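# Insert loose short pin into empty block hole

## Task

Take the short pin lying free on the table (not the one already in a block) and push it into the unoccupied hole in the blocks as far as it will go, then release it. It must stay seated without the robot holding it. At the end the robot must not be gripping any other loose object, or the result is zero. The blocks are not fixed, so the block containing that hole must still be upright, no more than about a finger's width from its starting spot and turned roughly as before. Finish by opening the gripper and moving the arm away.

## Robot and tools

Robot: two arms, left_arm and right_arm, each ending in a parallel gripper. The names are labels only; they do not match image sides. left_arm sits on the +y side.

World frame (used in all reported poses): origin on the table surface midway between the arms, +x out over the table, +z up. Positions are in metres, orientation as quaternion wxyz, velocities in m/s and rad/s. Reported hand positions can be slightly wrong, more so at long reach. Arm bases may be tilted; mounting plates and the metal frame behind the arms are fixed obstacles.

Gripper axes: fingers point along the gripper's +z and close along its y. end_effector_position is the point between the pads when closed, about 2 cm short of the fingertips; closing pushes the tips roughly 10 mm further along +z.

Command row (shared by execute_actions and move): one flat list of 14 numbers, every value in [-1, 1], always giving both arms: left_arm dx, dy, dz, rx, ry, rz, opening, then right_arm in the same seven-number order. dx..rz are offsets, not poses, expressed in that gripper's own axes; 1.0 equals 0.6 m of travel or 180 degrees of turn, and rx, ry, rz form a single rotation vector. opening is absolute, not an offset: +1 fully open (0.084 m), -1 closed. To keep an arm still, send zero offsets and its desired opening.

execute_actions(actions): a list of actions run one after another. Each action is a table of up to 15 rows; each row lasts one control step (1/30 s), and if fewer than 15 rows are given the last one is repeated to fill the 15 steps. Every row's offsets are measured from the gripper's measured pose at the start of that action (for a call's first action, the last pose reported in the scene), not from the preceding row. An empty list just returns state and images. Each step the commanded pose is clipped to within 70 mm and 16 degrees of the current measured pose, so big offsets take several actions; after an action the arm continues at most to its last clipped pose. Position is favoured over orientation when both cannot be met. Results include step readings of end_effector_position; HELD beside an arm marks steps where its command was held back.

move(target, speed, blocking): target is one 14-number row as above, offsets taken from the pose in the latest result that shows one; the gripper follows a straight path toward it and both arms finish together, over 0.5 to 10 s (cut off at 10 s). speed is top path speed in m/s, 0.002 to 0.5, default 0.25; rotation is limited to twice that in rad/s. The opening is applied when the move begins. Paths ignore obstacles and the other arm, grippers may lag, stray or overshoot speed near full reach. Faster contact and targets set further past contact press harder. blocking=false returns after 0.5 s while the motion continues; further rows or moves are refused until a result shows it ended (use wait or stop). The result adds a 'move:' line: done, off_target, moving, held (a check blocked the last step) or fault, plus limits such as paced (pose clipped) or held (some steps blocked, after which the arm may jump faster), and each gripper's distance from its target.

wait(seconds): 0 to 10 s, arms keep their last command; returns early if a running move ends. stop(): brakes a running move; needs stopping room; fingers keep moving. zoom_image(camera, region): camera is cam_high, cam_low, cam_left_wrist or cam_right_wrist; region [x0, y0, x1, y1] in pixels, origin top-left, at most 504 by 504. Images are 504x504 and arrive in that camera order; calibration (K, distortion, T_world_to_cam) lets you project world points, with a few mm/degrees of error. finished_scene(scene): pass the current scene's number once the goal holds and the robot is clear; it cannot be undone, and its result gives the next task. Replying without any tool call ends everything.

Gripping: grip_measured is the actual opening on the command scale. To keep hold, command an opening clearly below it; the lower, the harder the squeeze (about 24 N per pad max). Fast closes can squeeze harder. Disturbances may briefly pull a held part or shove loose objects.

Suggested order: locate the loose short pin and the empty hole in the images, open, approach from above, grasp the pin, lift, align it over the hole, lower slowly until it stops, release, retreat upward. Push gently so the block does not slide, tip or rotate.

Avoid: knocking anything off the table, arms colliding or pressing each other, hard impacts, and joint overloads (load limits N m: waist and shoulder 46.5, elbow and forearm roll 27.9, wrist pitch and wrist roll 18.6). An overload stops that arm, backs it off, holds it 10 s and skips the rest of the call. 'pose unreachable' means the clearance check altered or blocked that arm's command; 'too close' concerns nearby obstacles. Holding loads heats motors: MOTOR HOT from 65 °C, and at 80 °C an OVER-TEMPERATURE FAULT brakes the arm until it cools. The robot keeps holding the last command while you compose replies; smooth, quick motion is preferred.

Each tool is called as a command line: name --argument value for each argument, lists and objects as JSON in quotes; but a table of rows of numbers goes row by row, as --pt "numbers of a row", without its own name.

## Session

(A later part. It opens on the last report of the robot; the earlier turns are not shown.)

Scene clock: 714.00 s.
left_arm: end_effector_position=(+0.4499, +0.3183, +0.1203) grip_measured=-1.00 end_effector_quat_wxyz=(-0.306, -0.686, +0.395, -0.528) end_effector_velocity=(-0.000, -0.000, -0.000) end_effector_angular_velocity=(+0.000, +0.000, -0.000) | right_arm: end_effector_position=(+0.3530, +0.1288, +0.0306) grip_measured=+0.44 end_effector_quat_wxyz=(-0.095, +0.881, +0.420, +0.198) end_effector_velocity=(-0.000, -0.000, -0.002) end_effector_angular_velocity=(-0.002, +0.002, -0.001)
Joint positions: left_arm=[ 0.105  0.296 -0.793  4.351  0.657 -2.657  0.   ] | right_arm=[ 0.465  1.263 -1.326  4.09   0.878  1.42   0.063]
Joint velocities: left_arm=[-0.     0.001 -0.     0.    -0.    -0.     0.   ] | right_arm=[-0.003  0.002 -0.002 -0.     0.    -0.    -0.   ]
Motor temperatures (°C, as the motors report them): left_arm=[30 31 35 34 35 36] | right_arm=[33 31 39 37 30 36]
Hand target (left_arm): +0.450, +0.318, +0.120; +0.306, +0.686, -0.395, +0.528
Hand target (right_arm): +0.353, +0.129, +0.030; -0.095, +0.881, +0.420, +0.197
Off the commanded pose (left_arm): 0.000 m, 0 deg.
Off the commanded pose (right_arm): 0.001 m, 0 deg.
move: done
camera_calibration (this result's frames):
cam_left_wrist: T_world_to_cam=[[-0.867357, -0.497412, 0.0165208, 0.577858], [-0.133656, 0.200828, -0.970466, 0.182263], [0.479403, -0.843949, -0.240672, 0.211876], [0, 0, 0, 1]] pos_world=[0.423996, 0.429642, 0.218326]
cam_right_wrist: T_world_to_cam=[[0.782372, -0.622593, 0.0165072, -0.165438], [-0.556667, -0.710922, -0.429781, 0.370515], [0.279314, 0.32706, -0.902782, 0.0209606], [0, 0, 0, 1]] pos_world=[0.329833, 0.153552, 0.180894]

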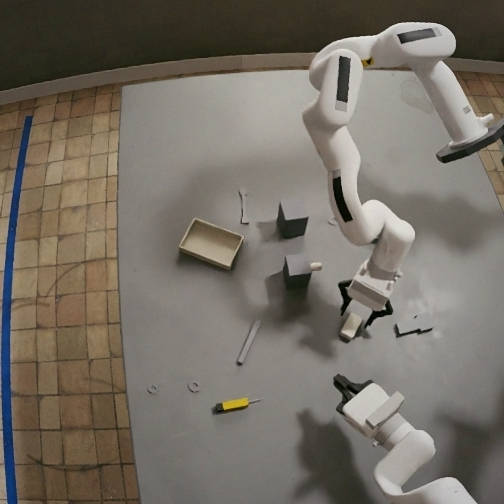

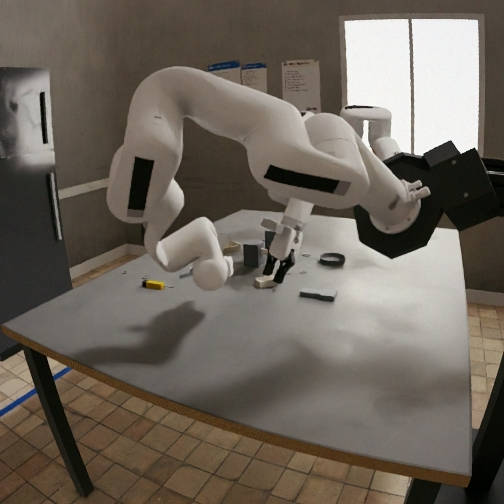

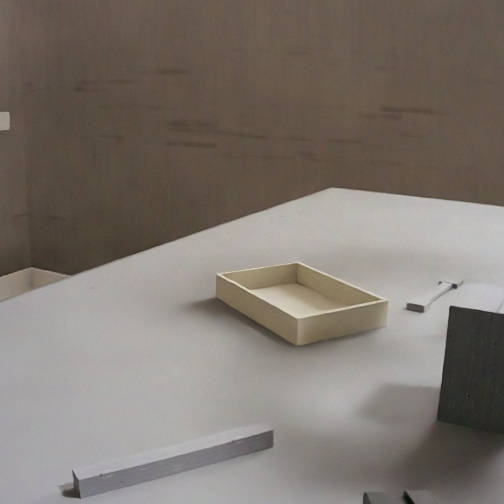

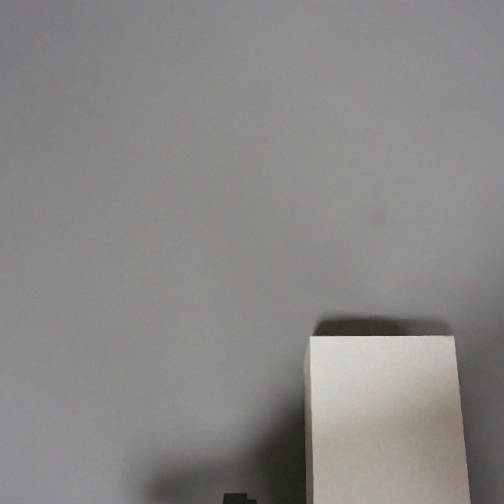

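execute_actions --actions '[[[0,0,0,0,0,0,-1,-0.0004,0,0.0009,0,0,0,0.41],[0,0,0,0,0,0,-1,-0.0008,0,0.0017,0,0,0,0.37],[0,0,0,0,0,0,-1,-0.0012,0,0.0026,0,0,0,0.33],[0,0,0,0,0,0,-1,-0.0016,0,0.0035,0,0,0,0.29],[0,0,0,0,0,0,-1,-0.0021,0,0.0043,0,0,0,0.25],[0,0,0,0,0,0,-1,-0.0025,0,0.0052,0,0,0,0.21],[0,0,0,0,0,0,-1,-0.0029,0,0.006,0,0,0,0.17],[0,0,0,0,0,0,-1,-0.0033,0,0.0069,0,0,0,0.13],[0,0,0,0,0,0,-1,-0.0033,0,0.0069,0,0,0,0.09],[0,0,0,0,0,0,-1,-0.0033,0,0.0069,0,0,0,0.05],[0,0,0,0,0,0,-1,-0.0033,0,0.0069,0,0,0,0.01],[0,0,0,0,0,0,-1,-0.0033,0,0.0069,0,0,0,-0.03],[0,0,0,0,0,0,-1,-0.0033,0,0.0069,0,0,0,-0.07],[0,0,0,0,0,0,-1,-0.0033,0,0.0069,0,0,0,-0.10],[0,0,0,0,0,0,-1,-0.0033,0,0.0069,0,0,0,-0.13]],[[0,0,0,0,0,0,-1,0,0,0,0,0,0,-0.16],[0,0,0,0,0,0,-1,0,0,0,0,0,0,-0.19],[0,0,0,0,0,0,-1,0,0,0,0,0,0,-0.22],[0,0,0,0,0,0,-1,0,0,0,0,0,0,-0.25],[0,0,0,0,0,0,-1,0,0,0,0,0,0,-0.29],[0,0,0,0,0,0,-1,0,0,0,0,0,0,-0.34],[0,0,0,0,0,0,-1,0,0,0,0,0,0,-0.4],[0,0,0,0,0,0,-1,0,0,0,0,0,0,-0.5],[0,0,0,0,0,0,-1,0,0,0,0,0,0,-0.6],[0,0,0,0,0,0,-1,0,0,0,0,0,0,-0.7],[0,0,0,0,0,0,-1,0,0,0,0,0,0,-0.8],[0,0,0,0,0,0,-1,0,0,0,0,0,0,-0.9],[0,0,0,0,0,0,-1,0,0,0,0,0,0,-1]]]'

zoom_image --camera "cam_low" --region '[235, 230, 315, 300]'

Scene clock: 750.53 s.
left_arm: end_effector_position=(+0.4499, +0.3183, +0.1203) grip_measured=-1.00 end_effector_quat_wxyz=(-0.306, -0.686, +0.395, -0.528) end_effector_velocity=(+0.000, +0.000, +0.000) end_effector_angular_velocity=(+0.000, -0.001, +0.000) | right_arm: end_effector_position=(+0.3530, +0.1288, +0.0261) grip_measured=-0.22 end_effector_quat_wxyz=(-0.095, +0.881, +0.420, +0.198) end_effector_velocity=(+0.000, +0.000, -0.000) end_effector_angular_velocity=(+0.000, +0.001, -0.001)
Joint positions: left_arm=[ 0.105  0.296 -0.793  4.351  0.657 -2.657  0.   ] | right_arm=[ 0.455  1.271 -1.335  4.08   0.877  1.42   0.034]
Joint velocities: left_arm=[-0.001 -0.001 -0.    -0.001 -0.     0.     0.   ] | right_arm=[-0.     0.001 -0.002  0.001 -0.001 -0.     0.   ]
Motor temperatures (°C, as the motors report them): left_arm=[30 31 35 34 35 36] | right_arm=[33 31 39 37 30 36]
Hand target (left_arm): +0.450, +0.318, +0.120; +0.306, +0.686, -0.395, +0.528
Hand target (right_arm): +0.353, +0.129, +0.026; -0.095, +0.881, +0.420, +0.198
Off the commanded pose (left_arm): 0.000 m, 0 deg.
Off the commanded pose (right_arm): 0.000 m, 0 deg.
Step readings (end_effector_position; steps 1 to 15: 1st action; 16 to 30: 2nd action):
0: left_arm (+0.4499, +0.3183, +0.1203) | right_arm (+0.3528, +0.1287, +0.0302)
1: left_arm (+0.4499, +0.3183, +0.1203) | right_arm (+0.3528, +0.1287, +0.0302)
2: left_arm (+0.4499, +0.3183, +0.1203) | right_arm (+0.3529, +0.1287, +0.0301)
4: left_arm (+0.4499, +0.3183, +0.1203) | right_arm (+0.3531, +0.1288, +0.0296)
8: left_arm (+0.4499, +0.3183, +0.1203) | right_arm (+0.3530, +0.1288, +0.0274)
15: left_arm (+0.4499, +0.3183, +0.1203) | right_arm (+0.3530, +0.1288, +0.0260)
16: left_arm (+0.4499, +0.3183, +0.1203) | right_arm (+0.3530, +0.1288, +0.0260)
17: left_arm (+0.4499, +0.3183, +0.1203) | right_arm (+0.3530, +0.1288, +0.0261)
19: left_arm (+0.4499, +0.3183, +0.1203) | right_arm (+0.3529, +0.1288, +0.0261)
23: left_arm (+0.4499, +0.3183, +0.1203) | right_arm (+0.3530, +0.1289, +0.0261)
30: end_effector_position above
camera_calibration (this result's frames):
cam_left_wrist: T_world_to_cam=[[-0.867357, -0.497412, 0.0165207, 0.577858], [-0.133656, 0.200828, -0.970466, 0.182264], [0.479403, -0.843949, -0.240672, 0.211876], [0, 0, 0, 1]] pos_world=[0.423996, 0.429642, 0.218326]
cam_right_wrist: T_world_to_cam=[[0.782461, -0.622482, 0.016456, -0.165338], [-0.556537, -0.710933, -0.429931, 0.368565], [0.279323, 0.327245, -0.902712, 0.0168778], [0, 0, 0, 1]] pos_world=[0.329776, 0.153582, 0.176414]

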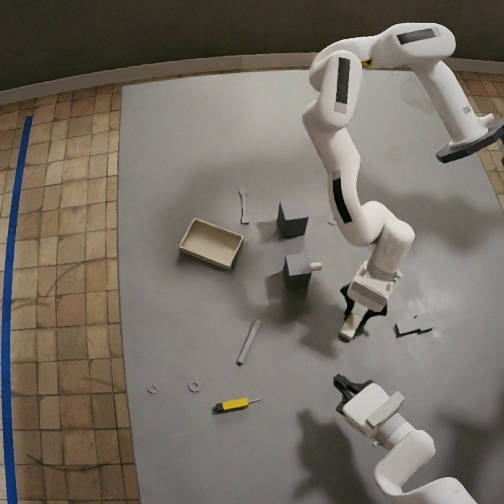

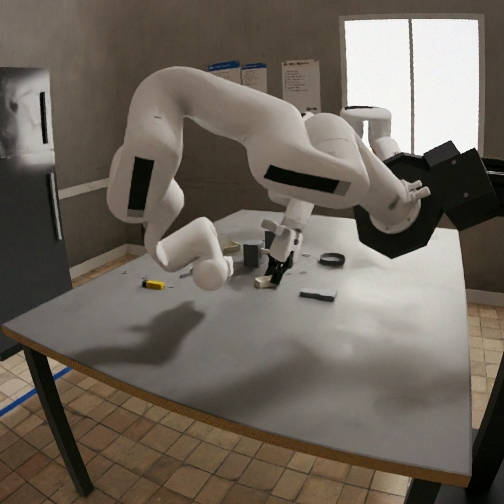

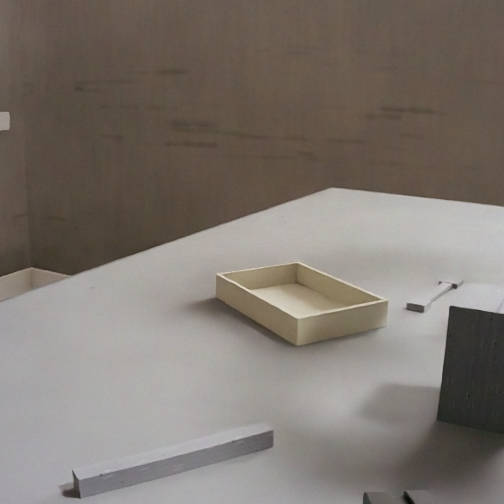

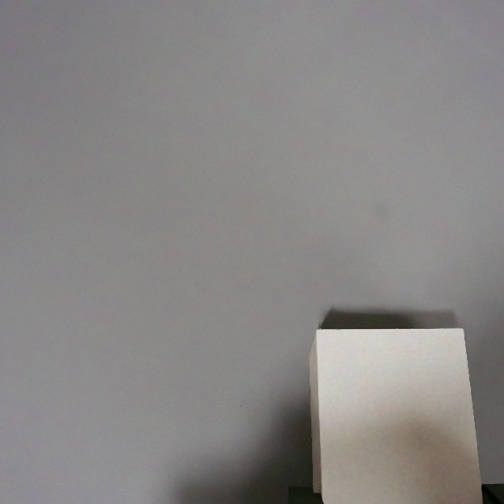

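Region (235, 230, 315, 300) of cam_low's 504x504 image, scaled by 6.300, with more detail than that image has; it fills the top 441 rows of this view, and the rest is white.

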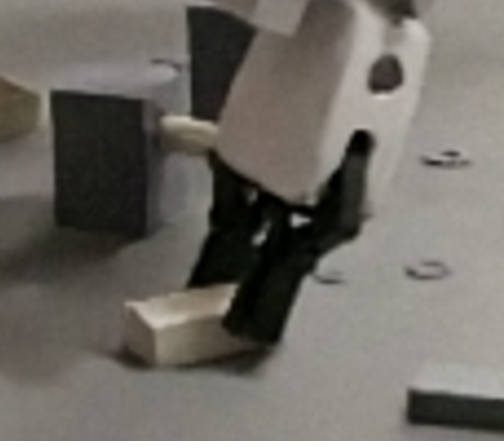

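move --target '[0, 0, 0, 0, 0, 0, -1, -0.0083, -0.0024, -0.08695, -0.0238, 0.00006, 0.0502, -1]' --speed 0.2

Scene clock: 781.30 s.
left_arm: end_effector_position=(+0.4499, +0.3183, +0.1203) grip_measured=-1.00 end_effector_quat_wxyz=(-0.306, -0.686, +0.395, -0.528) end_effector_velocity=(-0.000, -0.000, +0.000) end_effector_angular_velocity=(-0.001, +0.001, +0.001) | right_arm: end_effector_position=(+0.3355, +0.1086, +0.0709) grip_measured=-0.22 end_effector_quat_wxyz=(-0.077, +0.914, +0.341, +0.205) end_effector_velocity=(-0.001, -0.001, -0.000) end_effector_angular_velocity=(-0.002, +0.001, +0.001)
Joint positions: left_arm=[ 0.105  0.296 -0.793  4.351  0.657 -2.657  0.   ] | right_arm=[ 0.582  1.18  -1.163  4.157  0.999  1.661  0.034]
Joint velocities: left_arm=[-0.001  0.     0.001 -0.002  0.     0.     0.   ] | right_arm=[ 0.001 -0.     0.003  0.001  0.001  0.001 -0.   ]
Motor temperatures (°C, as the motors report them): left_arm=[30 31 35 34 35 36] | right_arm=[33 31 39 37 30 36]
Hand target (left_arm): +0.450, +0.318, +0.120; +0.306, +0.686, -0.395, +0.528
Hand target (right_arm): +0.335, +0.109, +0.071; -0.077, +0.914, +0.341, +0.205
Off the commanded pose (left_arm): 0.000 m, 0 deg.
Off the commanded pose (right_arm): 0.001 m, 0 deg.
move: done
camera_calibration (this result's frames):
cam_left_wrist: T_world_to_cam=[[-0.867357, -0.497412, 0.0165208, 0.577858], [-0.133656, 0.200828, -0.970466, 0.182264], [0.479403, -0.843949, -0.240672, 0.211876], [0, 0, 0, 1]] pos_world=[0.423996, 0.429642, 0.218326]
cam_right_wrist: T_world_to_cam=[[0.662184, -0.749151, 0.0168798, -0.110867], [-0.671629, -0.60335, -0.429981, 0.390624], [0.332305, 0.27339, -0.90268, 0.0568522], [0, 0, 0, 1]] pos_world=[0.316877, 0.137084, 0.221152]

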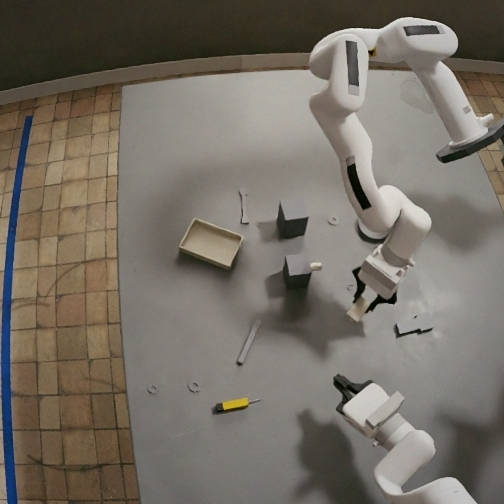

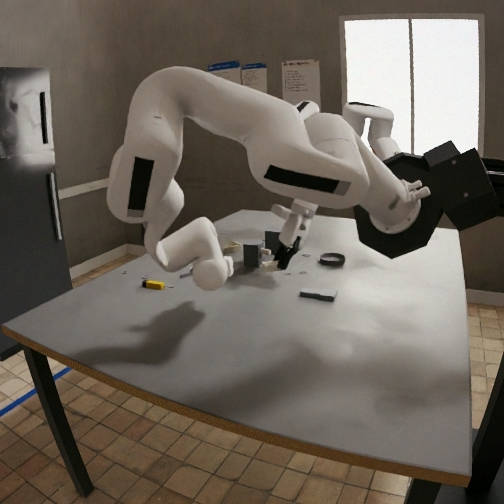

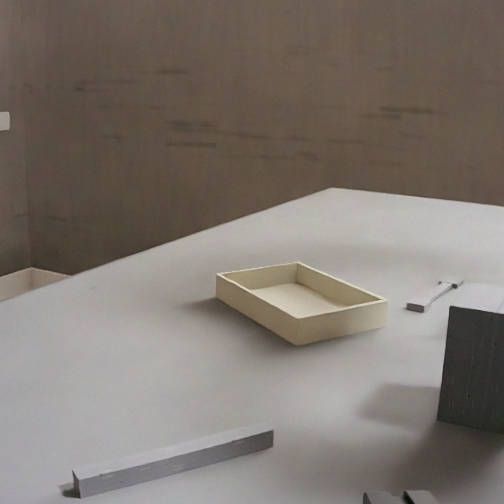

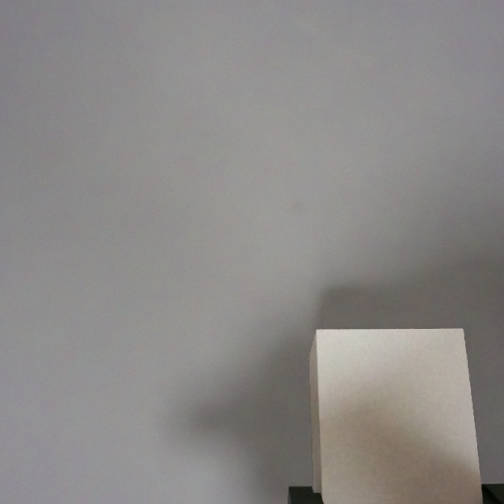

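execute_actions --actions '[]'

Scene clock: 807.67 s.
left_arm: end_effector_position=(+0.4499, +0.3183, +0.1203) grip_measured=-1.00 end_effector_quat_wxyz=(-0.306, -0.686, +0.395, -0.528) end_effector_velocity=(-0.000, -0.000, +0.000) end_effector_angular_velocity=(+0.000, +0.001, +0.000) | right_arm: end_effector_position=(+0.3353, +0.1087, +0.0711) grip_measured=-0.22 end_effector_quat_wxyz=(-0.077, +0.914, +0.341, +0.205) end_effector_velocity=(+0.001, -0.000, -0.000) end_effector_angular_velocity=(-0.001, -0.001, -0.001)
Joint positions: left_arm=[ 0.105  0.296 -0.793  4.351  0.657 -2.657  0.   ] | right_arm=[ 0.583  1.18  -1.162  4.157  0.999  1.661  0.034]
Joint velocities: left_arm=[-0.    -0.     0.001 -0.001 -0.001 -0.     0.   ] | right_arm=[ 0.    -0.001  0.     0.001  0.002 -0.     0.   ]
Motor temperatures (°C, as the motors report them): left_arm=[30 31 35 34 35 36] | right_arm=[33 31 39 37 30 36]
Hand target (left_arm): +0.450, +0.318, +0.120; +0.306, +0.686, -0.395, +0.528
Hand target (right_arm): +0.335, +0.109, +0.071; -0.077, +0.914, +0.341, +0.205
Off the commanded pose (left_arm): 0.000 m, 0 deg.
Off the commanded pose (right_arm): 0.000 m, 0 deg.
camera_calibration (this result's frames):
cam_left_wrist: T_world_to_cam=[[-0.867357, -0.497412, 0.0165203, 0.577858], [-0.133655, 0.200828, -0.970466, 0.182263], [0.479403, -0.843949, -0.240672, 0.211876], [0, 0, 0, 1]] pos_world=[0.423996, 0.429642, 0.218326]
cam_right_wrist: T_world_to_cam=[[0.662475, -0.748894, 0.0168355, -0.11082], [-0.671308, -0.603514, -0.430252, 0.3906], [0.332374, 0.273729, -0.902552, 0.0570491], [0, 0, 0, 1]] pos_world=[0.316667, 0.137124, 0.221412]

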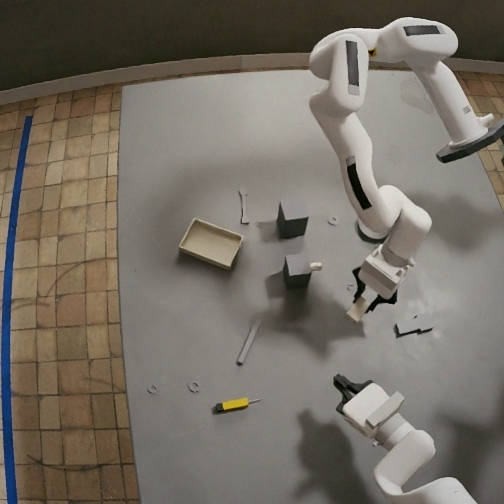

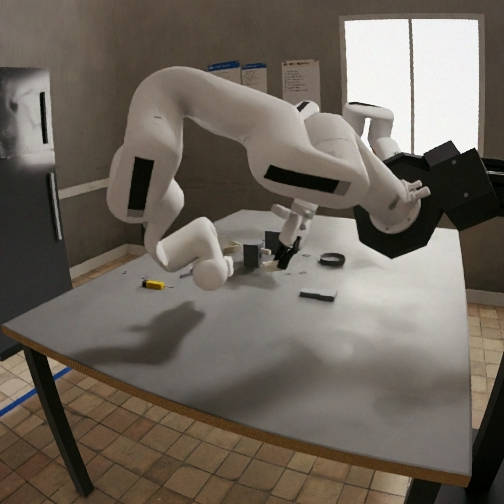

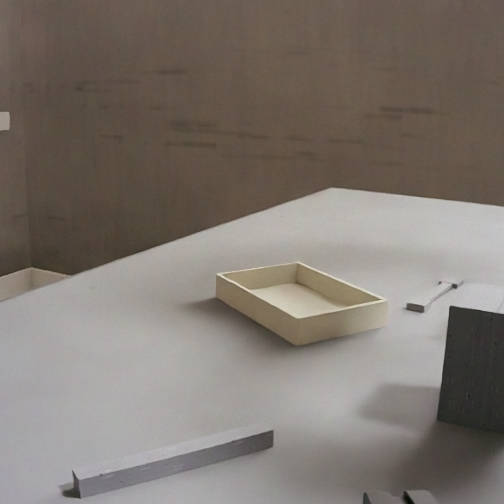

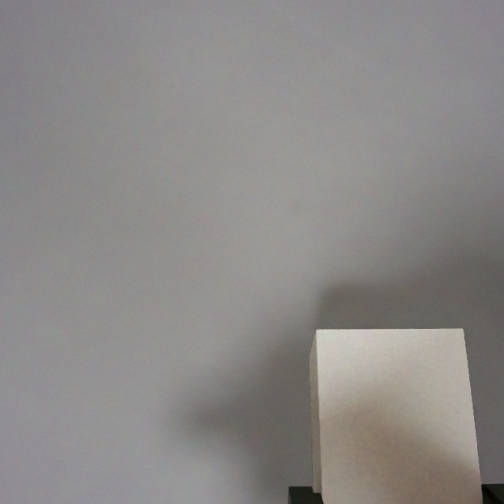

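move --target '[-0.02345,0.4732,0.2719,0,0,0,-1,-0.2585,0.36245,-0.1390,-0.08653,0.0002,0.18294,-1]' --speed 0.15

Scene clock: 868.27 s.
left_arm: end_effector_position=(+0.2813, +0.0442, +0.0646) grip_measured=-1.00 end_effector_quat_wxyz=(-0.305, -0.687, +0.395, -0.528) end_effector_velocity=(-0.005, -0.001, +0.001) end_effector_angular_velocity=(-0.002, +0.006, -0.006) | right_arm: end_effector_position=(+0.3454, -0.1703, +0.0801) grip_measured=-0.22 end_effector_quat_wxyz=(-0.010, +0.975, +0.039, +0.219) end_effector_velocity=(+0.001, -0.001, -0.000) end_effector_angular_velocity=(-0.002, -0.001, -0.002)
Joint positions: left_arm=[-0.029  1.209 -1.052  3.734  1.064 -1.957  0.   ] | right_arm=[ 0.26   0.469 -0.43   3.932  1.27   2.208  0.034]
Joint velocities: left_arm=[ 0.     0.005  0.004 -0.     0.     0.     0.   ] | right_arm=[-0.001 -0.001  0.     0.     0.002 -0.     0.   ]
Motor temperatures (°C, as the motors report them): left_arm=[30 31 35 34 35 36] | right_arm=[33 31 39 37 30 36]
Hand target (left_arm): +0.281, +0.044, +0.065; +0.305, +0.687, -0.396, +0.527
Hand target (right_arm): +0.345, -0.170, +0.080; -0.010, +0.975, +0.038, +0.219
Off the commanded pose (left_arm): 0.002 m, 0 deg.
Off the commanded pose (right_arm): 0.001 m, 0 deg.
move: done
camera_calibration (this result's frames):
cam_left_wrist: T_world_to_cam=[[-0.866777, -0.498468, 0.0150461, 0.296169], [-0.134076, 0.20387, -0.969774, 0.160666], [0.480334, -0.842595, -0.243542, 0.0478075], [0, 0, 0, 1]] pos_world=[0.255291, 0.155158, 0.162996]
cam_right_wrist: T_world_to_cam=[[0.0888472, -0.995929, 0.0151961, -0.170405], [-0.898485, -0.0867205, -0.430354, 0.399323], [0.42992, 0.0245823, -0.902532, 0.0620574], [0, 0, 0, 1]] pos_world=[0.347246, -0.136607, 0.230449]

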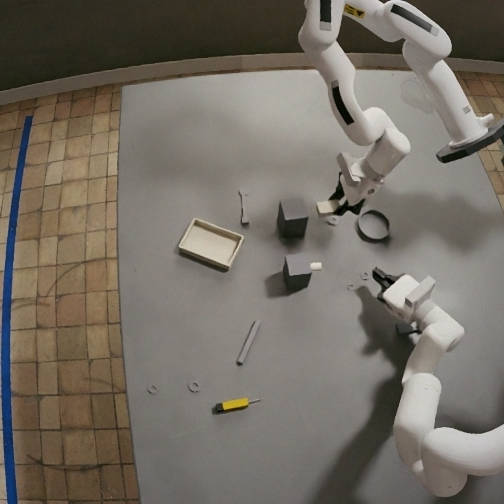

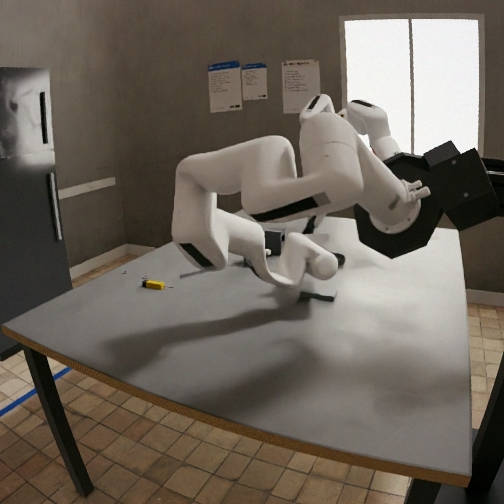

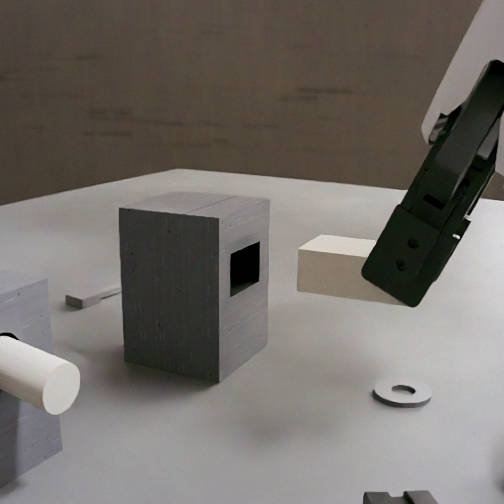

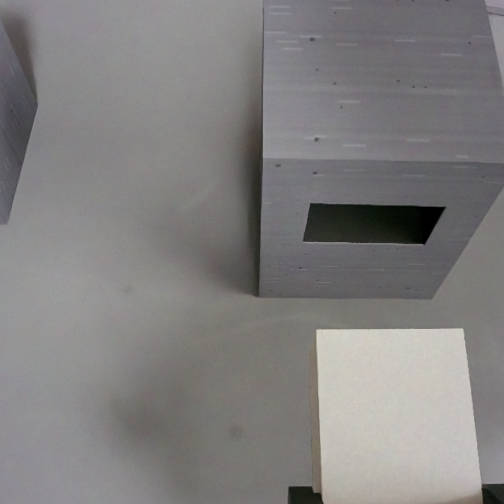

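zoom_image --camera "cam_left_wrist" --region '[210, 190, 390, 330]'

zoom_image --camera "cam_right_wrist" --region '[250, 140, 504, 360]'

Region (210, 190, 390, 330) of cam_left_wrist's 504x504 image, scaled by 2.800, with more detail than that image has.

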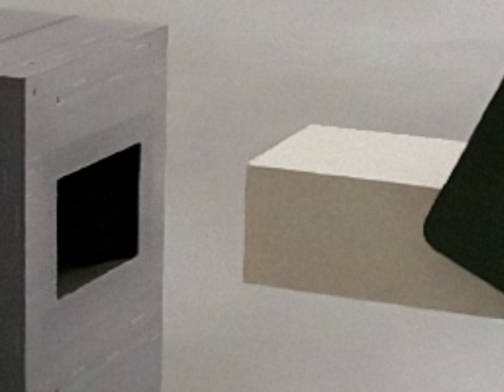

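Region (250, 140, 504, 360) of cam_right_wrist's 504x504 image, scaled by 1.984, with more detail than that image has; it fills the top 437 rows of this view, and the rest is white.

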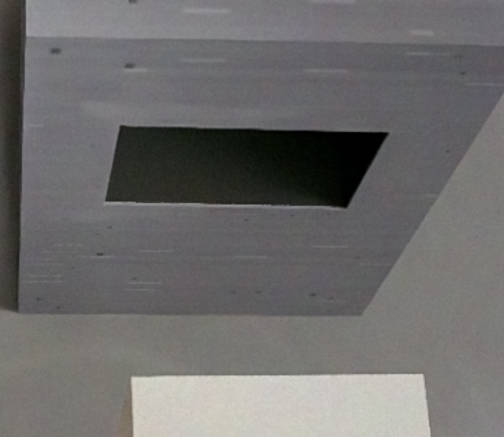

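zoom_image --camera "cam_left_wrist" --region '[110, 180, 290, 400]'

Region (110, 180, 290, 400) of cam_left_wrist's 504x504 image, scaled by 2.291, with more detail than that image has; it fills the left 412 columns of this view, and the rest is white.

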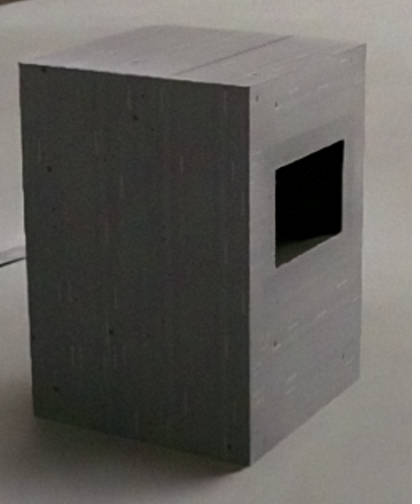

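move --target '[0,0,0,0,0,0,-1,0.0395,0.001,0.03343,-0.00261,0,0.00552,-1]' --speed 0.04

zoom_image --camera "cam_left_wrist" --region '[215, 220, 335, 320]'

zoom_image --camera "cam_right_wrist" --region '[280, 240, 504, 380]'

Scene clock: 973.83 s.
left_arm: end_effector_position=(+0.2813, +0.0442, +0.0646) grip_measured=-1.00 end_effector_quat_wxyz=(-0.305, -0.687, +0.395, -0.528) end_effector_velocity=(+0.001, +0.000, -0.000) end_effector_angular_velocity=(+0.001, -0.001, +0.001) | right_arm: end_effector_position=(+0.3750, -0.1684, +0.0720) grip_measured=-0.22 end_effector_quat_wxyz=(-0.008, +0.975, +0.029, +0.219) end_effector_velocity=(+0.001, +0.000, +0.000) end_effector_angular_velocity=(+0.001, -0.001, +0.001)
Joint positions: left_arm=[-0.029  1.209 -1.052  3.734  1.064 -1.957  0.   ] | right_arm=[ 0.241  0.473 -0.51   3.937  1.223  2.166  0.034]
Joint velocities: left_arm=[-0.     0.    -0.001 -0.001  0.     0.     0.   ] | right_arm=[-0.    -0.    -0.001 -0.001 -0.001 -0.001  0.   ]
Motor temperatures (°C, as the motors report them): left_arm=[30 31 36 34 35 36] | right_arm=[33 31 39 37 30 36]
Hand target (left_arm): +0.281, +0.044, +0.065; +0.305, +0.687, -0.395, +0.528
Hand target (right_arm): +0.375, -0.168, +0.072; -0.008, +0.975, +0.029, +0.219
Off the commanded pose (left_arm): 0.000 m, 0 deg.
Off the commanded pose (right_arm): 0.000 m, 0 deg.
move: done
camera_calibration (this result's frames):
cam_left_wrist: T_world_to_cam=[[-0.866781, -0.498462, 0.0150517, 0.296165], [-0.134079, 0.203868, -0.969773, 0.160667], [0.480327, -0.842599, -0.243543, 0.0478111], [0, 0, 0, 1]] pos_world=[0.255287, 0.155158, 0.162997]
cam_right_wrist: T_world_to_cam=[[0.0700716, -0.997425, 0.0152927, -0.164282], [-0.900136, -0.0698293, -0.429976, 0.426089], [0.429937, 0.0163636, -0.902711, 0.0405842], [0, 0, 0, 1]] pos_world=[0.377601, -0.134769, 0.222356]

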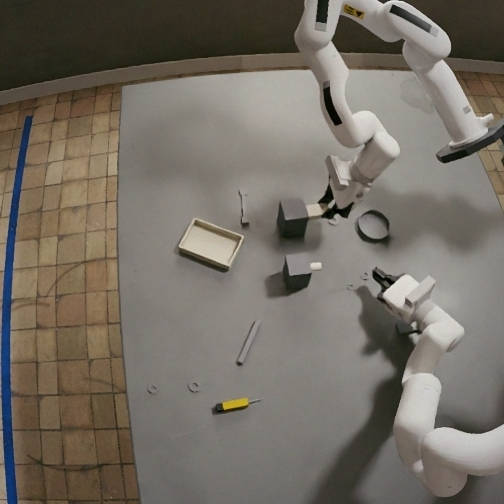

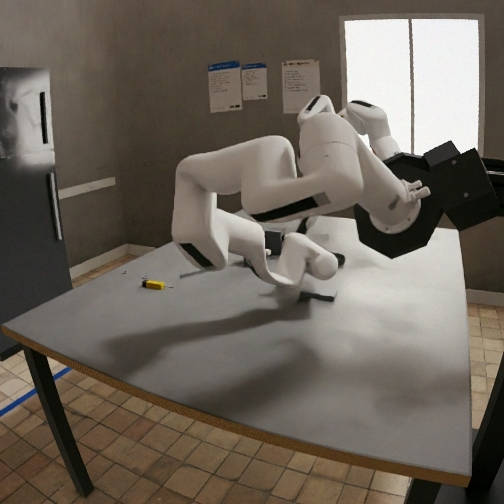

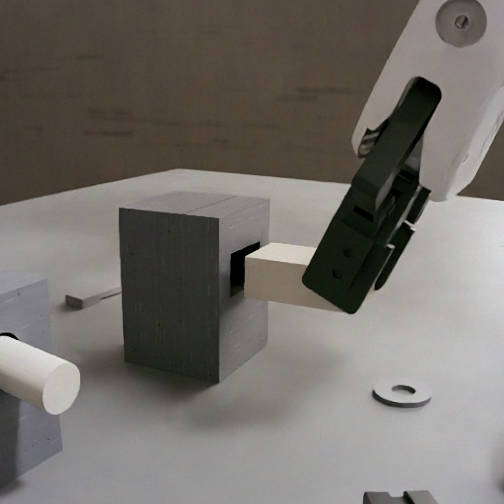

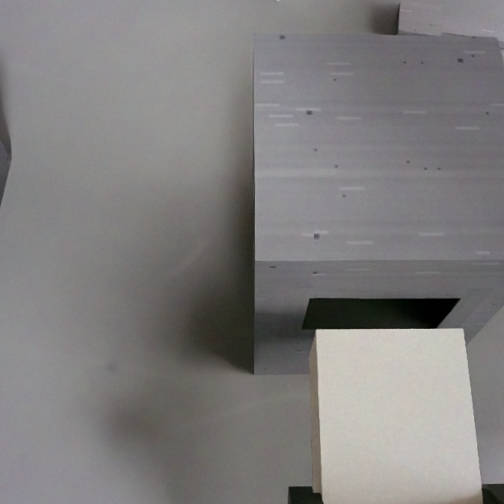

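Region (215, 220, 335, 320) of cam_left_wrist's 504x504 image, scaled by 4.200, with more detail than that image has.

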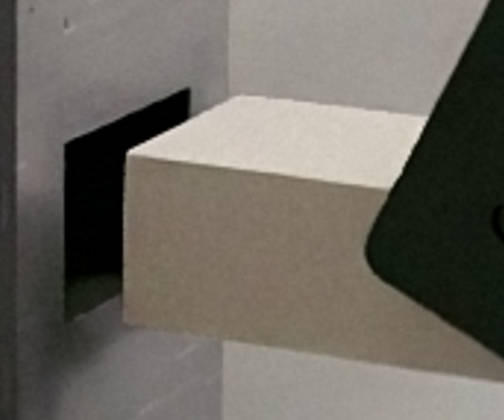

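Region (280, 240, 504, 380) of cam_right_wrist's 504x504 image, scaled by 2.250, with more detail than that image has; it fills the top 315 rows of this view, and the rest is white.

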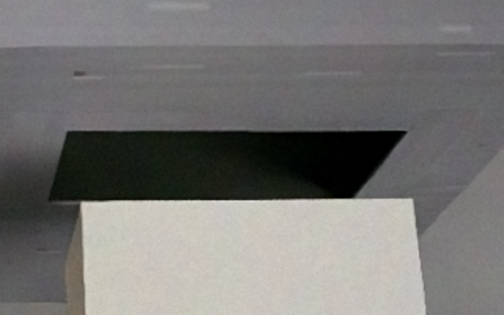

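move --target '[0,0,0,0,0,0,-1,0.00807,-0.00142,0.00437,-0.00071,0,0.00151,-1]' --speed 0.01

zoom_image --camera "cam_left_wrist" --region '[215, 225, 305, 315]'

zoom_image --camera "cam_right_wrist" --region '[290, 270, 490, 370]'

Scene clock: 1011.53 s.
left_arm: end_effector_position=(+0.2813, +0.0442, +0.0646) grip_measured=-1.00 end_effector_quat_wxyz=(-0.305, -0.687, +0.395, -0.528) end_effector_velocity=(-0.001, -0.000, +0.001) end_effector_angular_velocity=(-0.001, +0.002, -0.002) | right_arm: end_effector_position=(+0.3805, -0.1672, +0.0717) grip_measured=-0.22 end_effector_quat_wxyz=(-0.007, +0.975, +0.027, +0.219) end_effector_velocity=(-0.001, +0.000, -0.000) end_effector_angular_velocity=(-0.002, +0.001, +0.002)
Joint positions: left_arm=[-0.029  1.209 -1.052  3.734  1.064 -1.957  0.   ] | right_arm=[ 0.243  0.475 -0.525  3.944  1.216  2.16   0.034]
Joint velocities: left_arm=[ 0.    -0.     0.002  0.    -0.    -0.001  0.   ] | right_arm=[ 0.     0.002  0.001  0.001  0.002 -0.    -0.   ]
Motor temperatures (°C, as the motors report them): left_arm=[30 31 36 34 35 36] | right_arm=[33 31 39 37 30 36]
Hand target (left_arm): +0.281, +0.044, +0.065; +0.305, +0.687, -0.395, +0.528
Hand target (right_arm): +0.380, -0.167, +0.072; -0.007, +0.975, +0.027, +0.219
Off the commanded pose (left_arm): 0.000 m, 0 deg.
Off the commanded pose (right_arm): 0.000 m, 0 deg.
move: done
camera_calibration (this result's frames):
cam_left_wrist: T_world_to_cam=[[-0.866781, -0.498462, 0.0150517, 0.296165], [-0.134079, 0.203868, -0.969773, 0.160667], [0.480327, -0.842599, -0.243543, 0.0478111], [0, 0, 0, 1]] pos_world=[0.255287, 0.155157, 0.162997]
cam_right_wrist: T_world_to_cam=[[0.0648568, -0.997777, 0.0153342, -0.161561], [-0.900494, -0.0651411, -0.429962, 0.431831], [0.430005, 0.0140776, -0.902717, 0.0375423], [0, 0, 0, 1]] pos_world=[0.383197, -0.133601, 0.222038]

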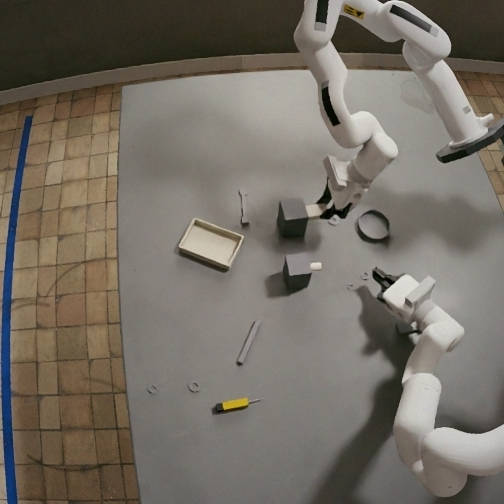

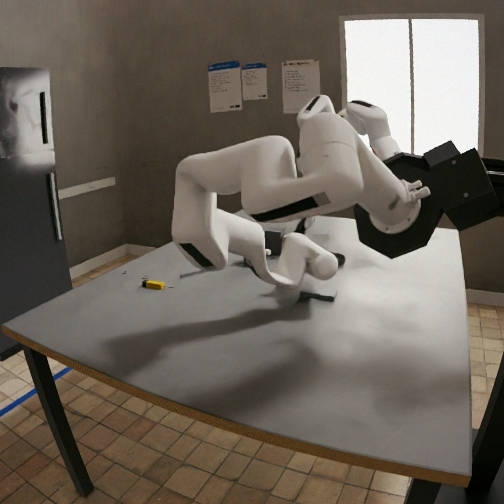

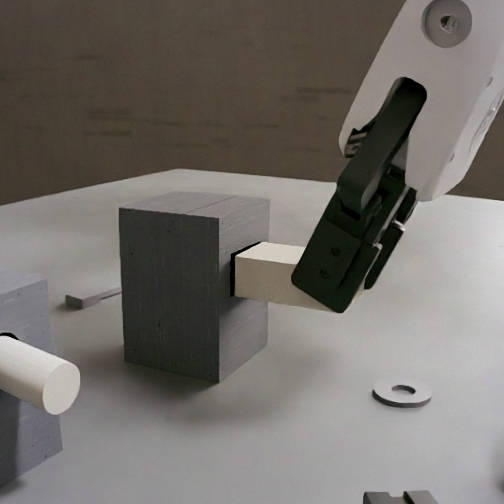

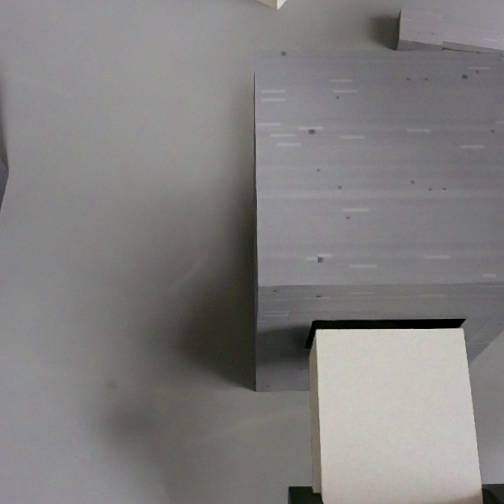

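Region (215, 225, 305, 315) of cam_left_wrist's 504x504 image, scaled by 5.600, with more detail than that image has.

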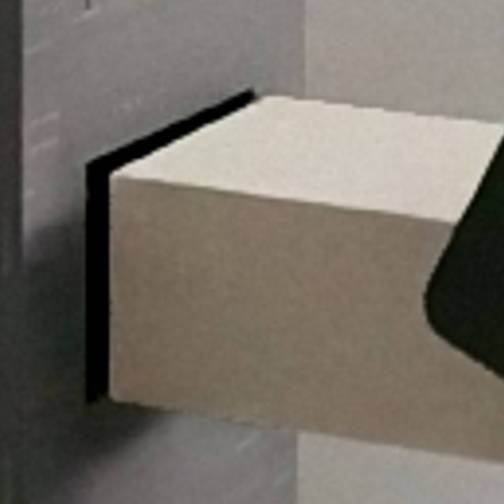

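Region (290, 270, 490, 370) of cam_right_wrist's 504x504 image, scaled by 2.520, with more detail than that image has.

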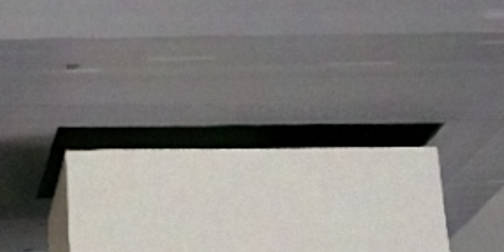

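move --target '[0,0,0,0,0,0,-1,-0.00007,0.0005,0.00015,0.004683,0,0.000494,-1]' --speed 0.02

zoom_image --camera "cam_left_wrist" --region '[215, 225, 305, 315]'

zoom_image --camera "cam_right_wrist" --region '[290, 270, 490, 370]'

Scene clock: 1038.53 s.
left_arm: end_effector_position=(+0.2813, +0.0442, +0.0646) grip_measured=-1.00 end_effector_quat_wxyz=(-0.305, -0.687, +0.395, -0.528) end_effector_velocity=(+0.001, +0.000, -0.000) end_effector_angular_velocity=(+0.001, +0.000, +0.001) | right_arm: end_effector_position=(+0.3805, -0.1675, +0.0716) grip_measured=-0.22 end_effector_quat_wxyz=(-0.014, +0.975, +0.028, +0.219) end_effector_velocity=(+0.000, +0.001, +0.000) end_effector_angular_velocity=(+0.002, -0.001, +0.001)
Joint positions: left_arm=[-0.029  1.209 -1.052  3.734  1.064 -1.957  0.   ] | right_arm=[ 0.232  0.463 -0.52   3.926  1.198  2.16   0.034]
Joint velocities: left_arm=[ 0.001 -0.    -0.001 -0.    -0.    -0.     0.   ] | right_arm=[ 0.     0.    -0.001 -0.001 -0.002 -0.    -0.   ]
Motor temperatures (°C, as the motors report them): left_arm=[30 31 36 34 34 36] | right_arm=[33 31 39 37 30 36]
Hand target (left_arm): +0.281, +0.044, +0.065; +0.305, +0.687, -0.395, +0.528
Hand target (right_arm): +0.380, -0.168, +0.072; -0.015, +0.975, +0.028, +0.219
Off the commanded pose (left_arm): 0.000 m, 0 deg.
Off the commanded pose (right_arm): 0.000 m, 0 deg.
move: done
camera_calibration (this result's frames):
cam_left_wrist: T_world_to_cam=[[-0.866781, -0.498462, 0.0150516, 0.296165], [-0.134079, 0.203868, -0.969773, 0.160667], [0.480327, -0.842599, -0.243543, 0.0478111], [0, 0, 0, 1]] pos_world=[0.255287, 0.155158, 0.162997]
cam_right_wrist: T_world_to_cam=[[0.0696693, -0.997569, 0.00139788, -0.162653], [-0.900528, -0.0634948, -0.430136, 0.432086], [0.429179, 0.0287085, -0.902763, 0.0402132], [0, 0, 0, 1]] pos_world=[0.383179, -0.135977, 0.222386]

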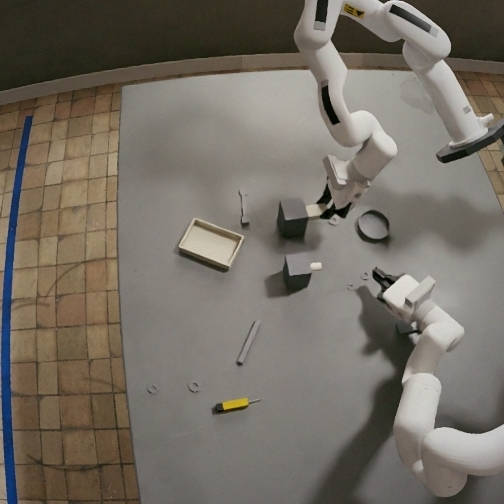

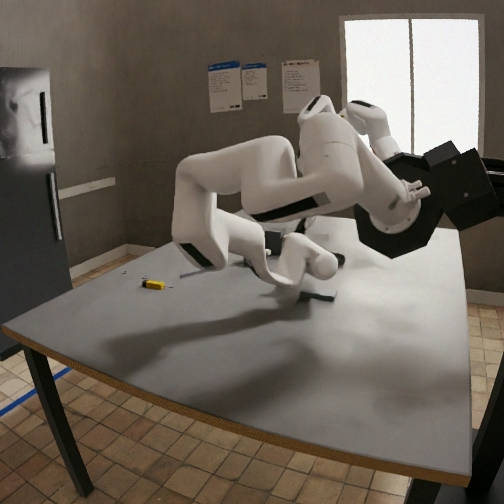

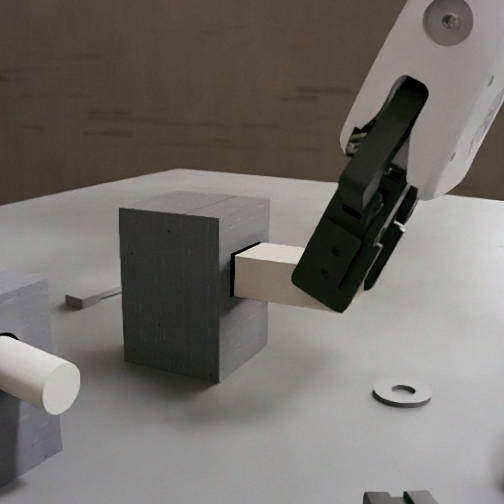

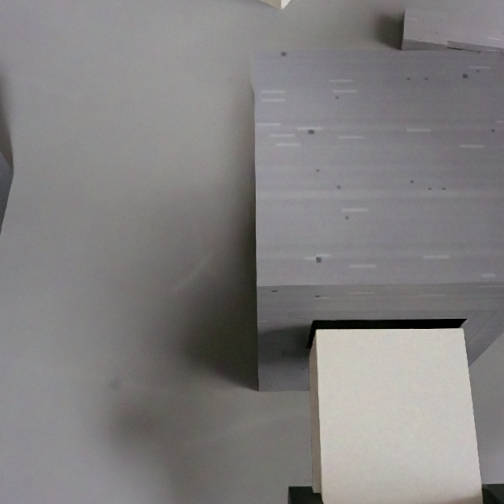

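Region (215, 225, 305, 315) of cam_left_wrist's 504x504 image, scaled by 5.600, with more detail than that image has.

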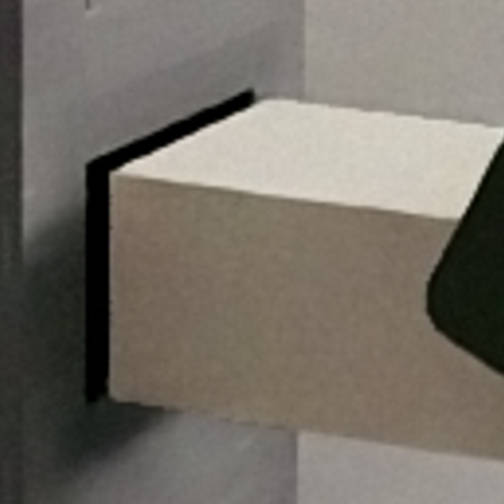

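Region (290, 270, 490, 370) of cam_right_wrist's 504x504 image, scaled by 2.520, with more detail than that image has.

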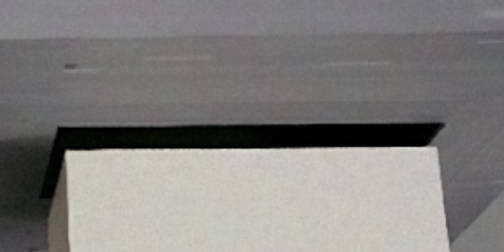

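move --target '[0,0,0,0,0,0,-1,0.02108,0,0.00999,0,0,0,-1]' --speed 0.012

zoom_image --camera "cam_left_wrist" --region '[205, 205, 325, 325]'

zoom_image --camera "cam_right_wrist" --region '[290, 320, 500, 440]'

Scene clock: 1045.73 s.
left_arm: end_effector_position=(+0.2813, +0.0442, +0.0646) grip_measured=-1.00 end_effector_quat_wxyz=(-0.305, -0.687, +0.395, -0.528) end_effector_velocity=(-0.000, -0.000, -0.000) end_effector_angular_velocity=(-0.001, +0.000, -0.001) | right_arm: end_effector_position=(+0.3944, -0.1667, +0.0715) grip_measured=-0.22 end_effector_quat_wxyz=(-0.014, +0.975, +0.028, +0.219) end_effector_velocity=(-0.001, -0.000, -0.000) end_effector_angular_velocity=(-0.000, +0.003, +0.001)
Joint positions: left_arm=[-0.029  1.209 -1.052  3.734  1.064 -1.957  0.   ] | right_arm=[ 0.232  0.458 -0.552  3.937  1.172  2.131  0.034]
Joint velocities: left_arm=[ 0.     0.001 -0.     0.001 -0.001 -0.     0.   ] | right_arm=[-0.    -0.     0.002  0.001 -0.001 -0.     0.   ]
Motor temperatures (°C, as the motors report them): left_arm=[30 31 36 34 34 36] | right_arm=[33 31 39 37 30 36]
Hand target (left_arm): +0.281, +0.044, +0.065; +0.305, +0.687, -0.395, +0.528
Hand target (right_arm): +0.394, -0.167, +0.072; -0.014, +0.975, +0.028, +0.219
Off the commanded pose (left_arm): 0.000 m, 0 deg.
Off the commanded pose (right_arm): 0.000 m, 0 deg.
move: done
camera_calibration (this result's frames):
cam_left_wrist: T_world_to_cam=[[-0.866781, -0.498463, 0.0150516, 0.296165], [-0.134079, 0.203868, -0.969773, 0.160667], [0.480327, -0.842599, -0.243543, 0.047811], [0, 0, 0, 1]] pos_world=[0.255287, 0.155158, 0.162997]
cam_right_wrist: T_world_to_cam=[[0.0696586, -0.99757, 0.00152909, -0.162798], [-0.900548, -0.063543, -0.430088, 0.44466], [0.42914, 0.0285823, -0.902786, 0.0341442], [0, 0, 0, 1]] pos_world=[0.397125, -0.135124, 0.222317]

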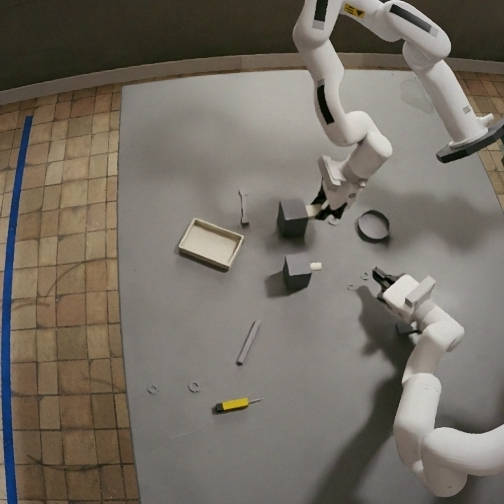

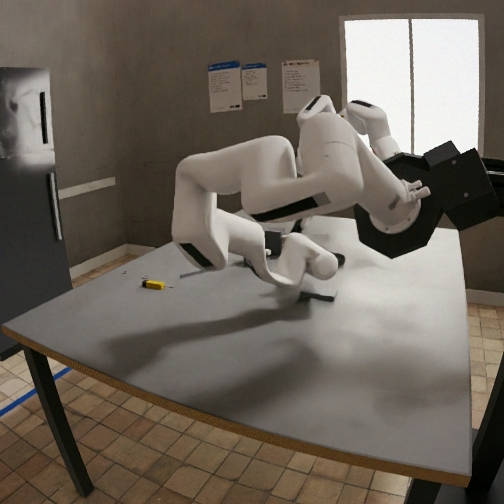

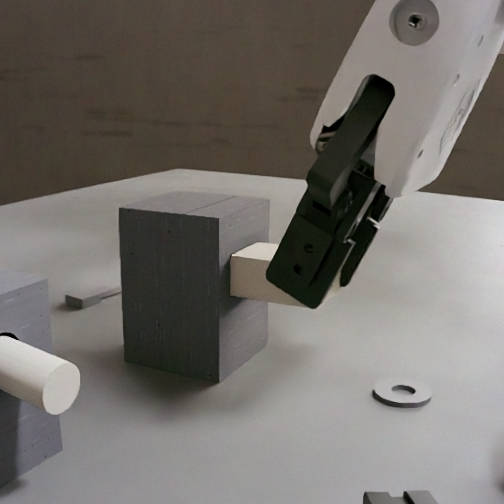

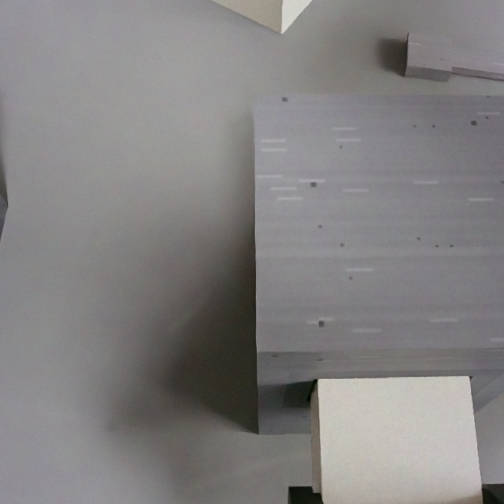

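Region (205, 205, 325, 325) of cam_left_wrist's 504x504 image, scaled by 4.200, with more detail than that image has.

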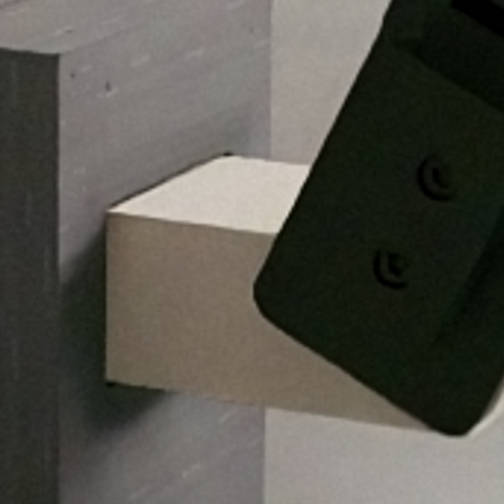

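Region (290, 320, 500, 440) of cam_right_wrist's 504x504 image, scaled by 2.400, with more detail than that image has; it fills the top 288 rows of this view, and the rest is white.

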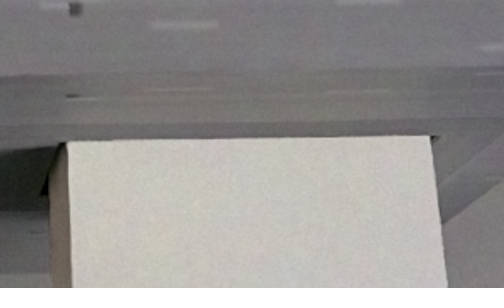

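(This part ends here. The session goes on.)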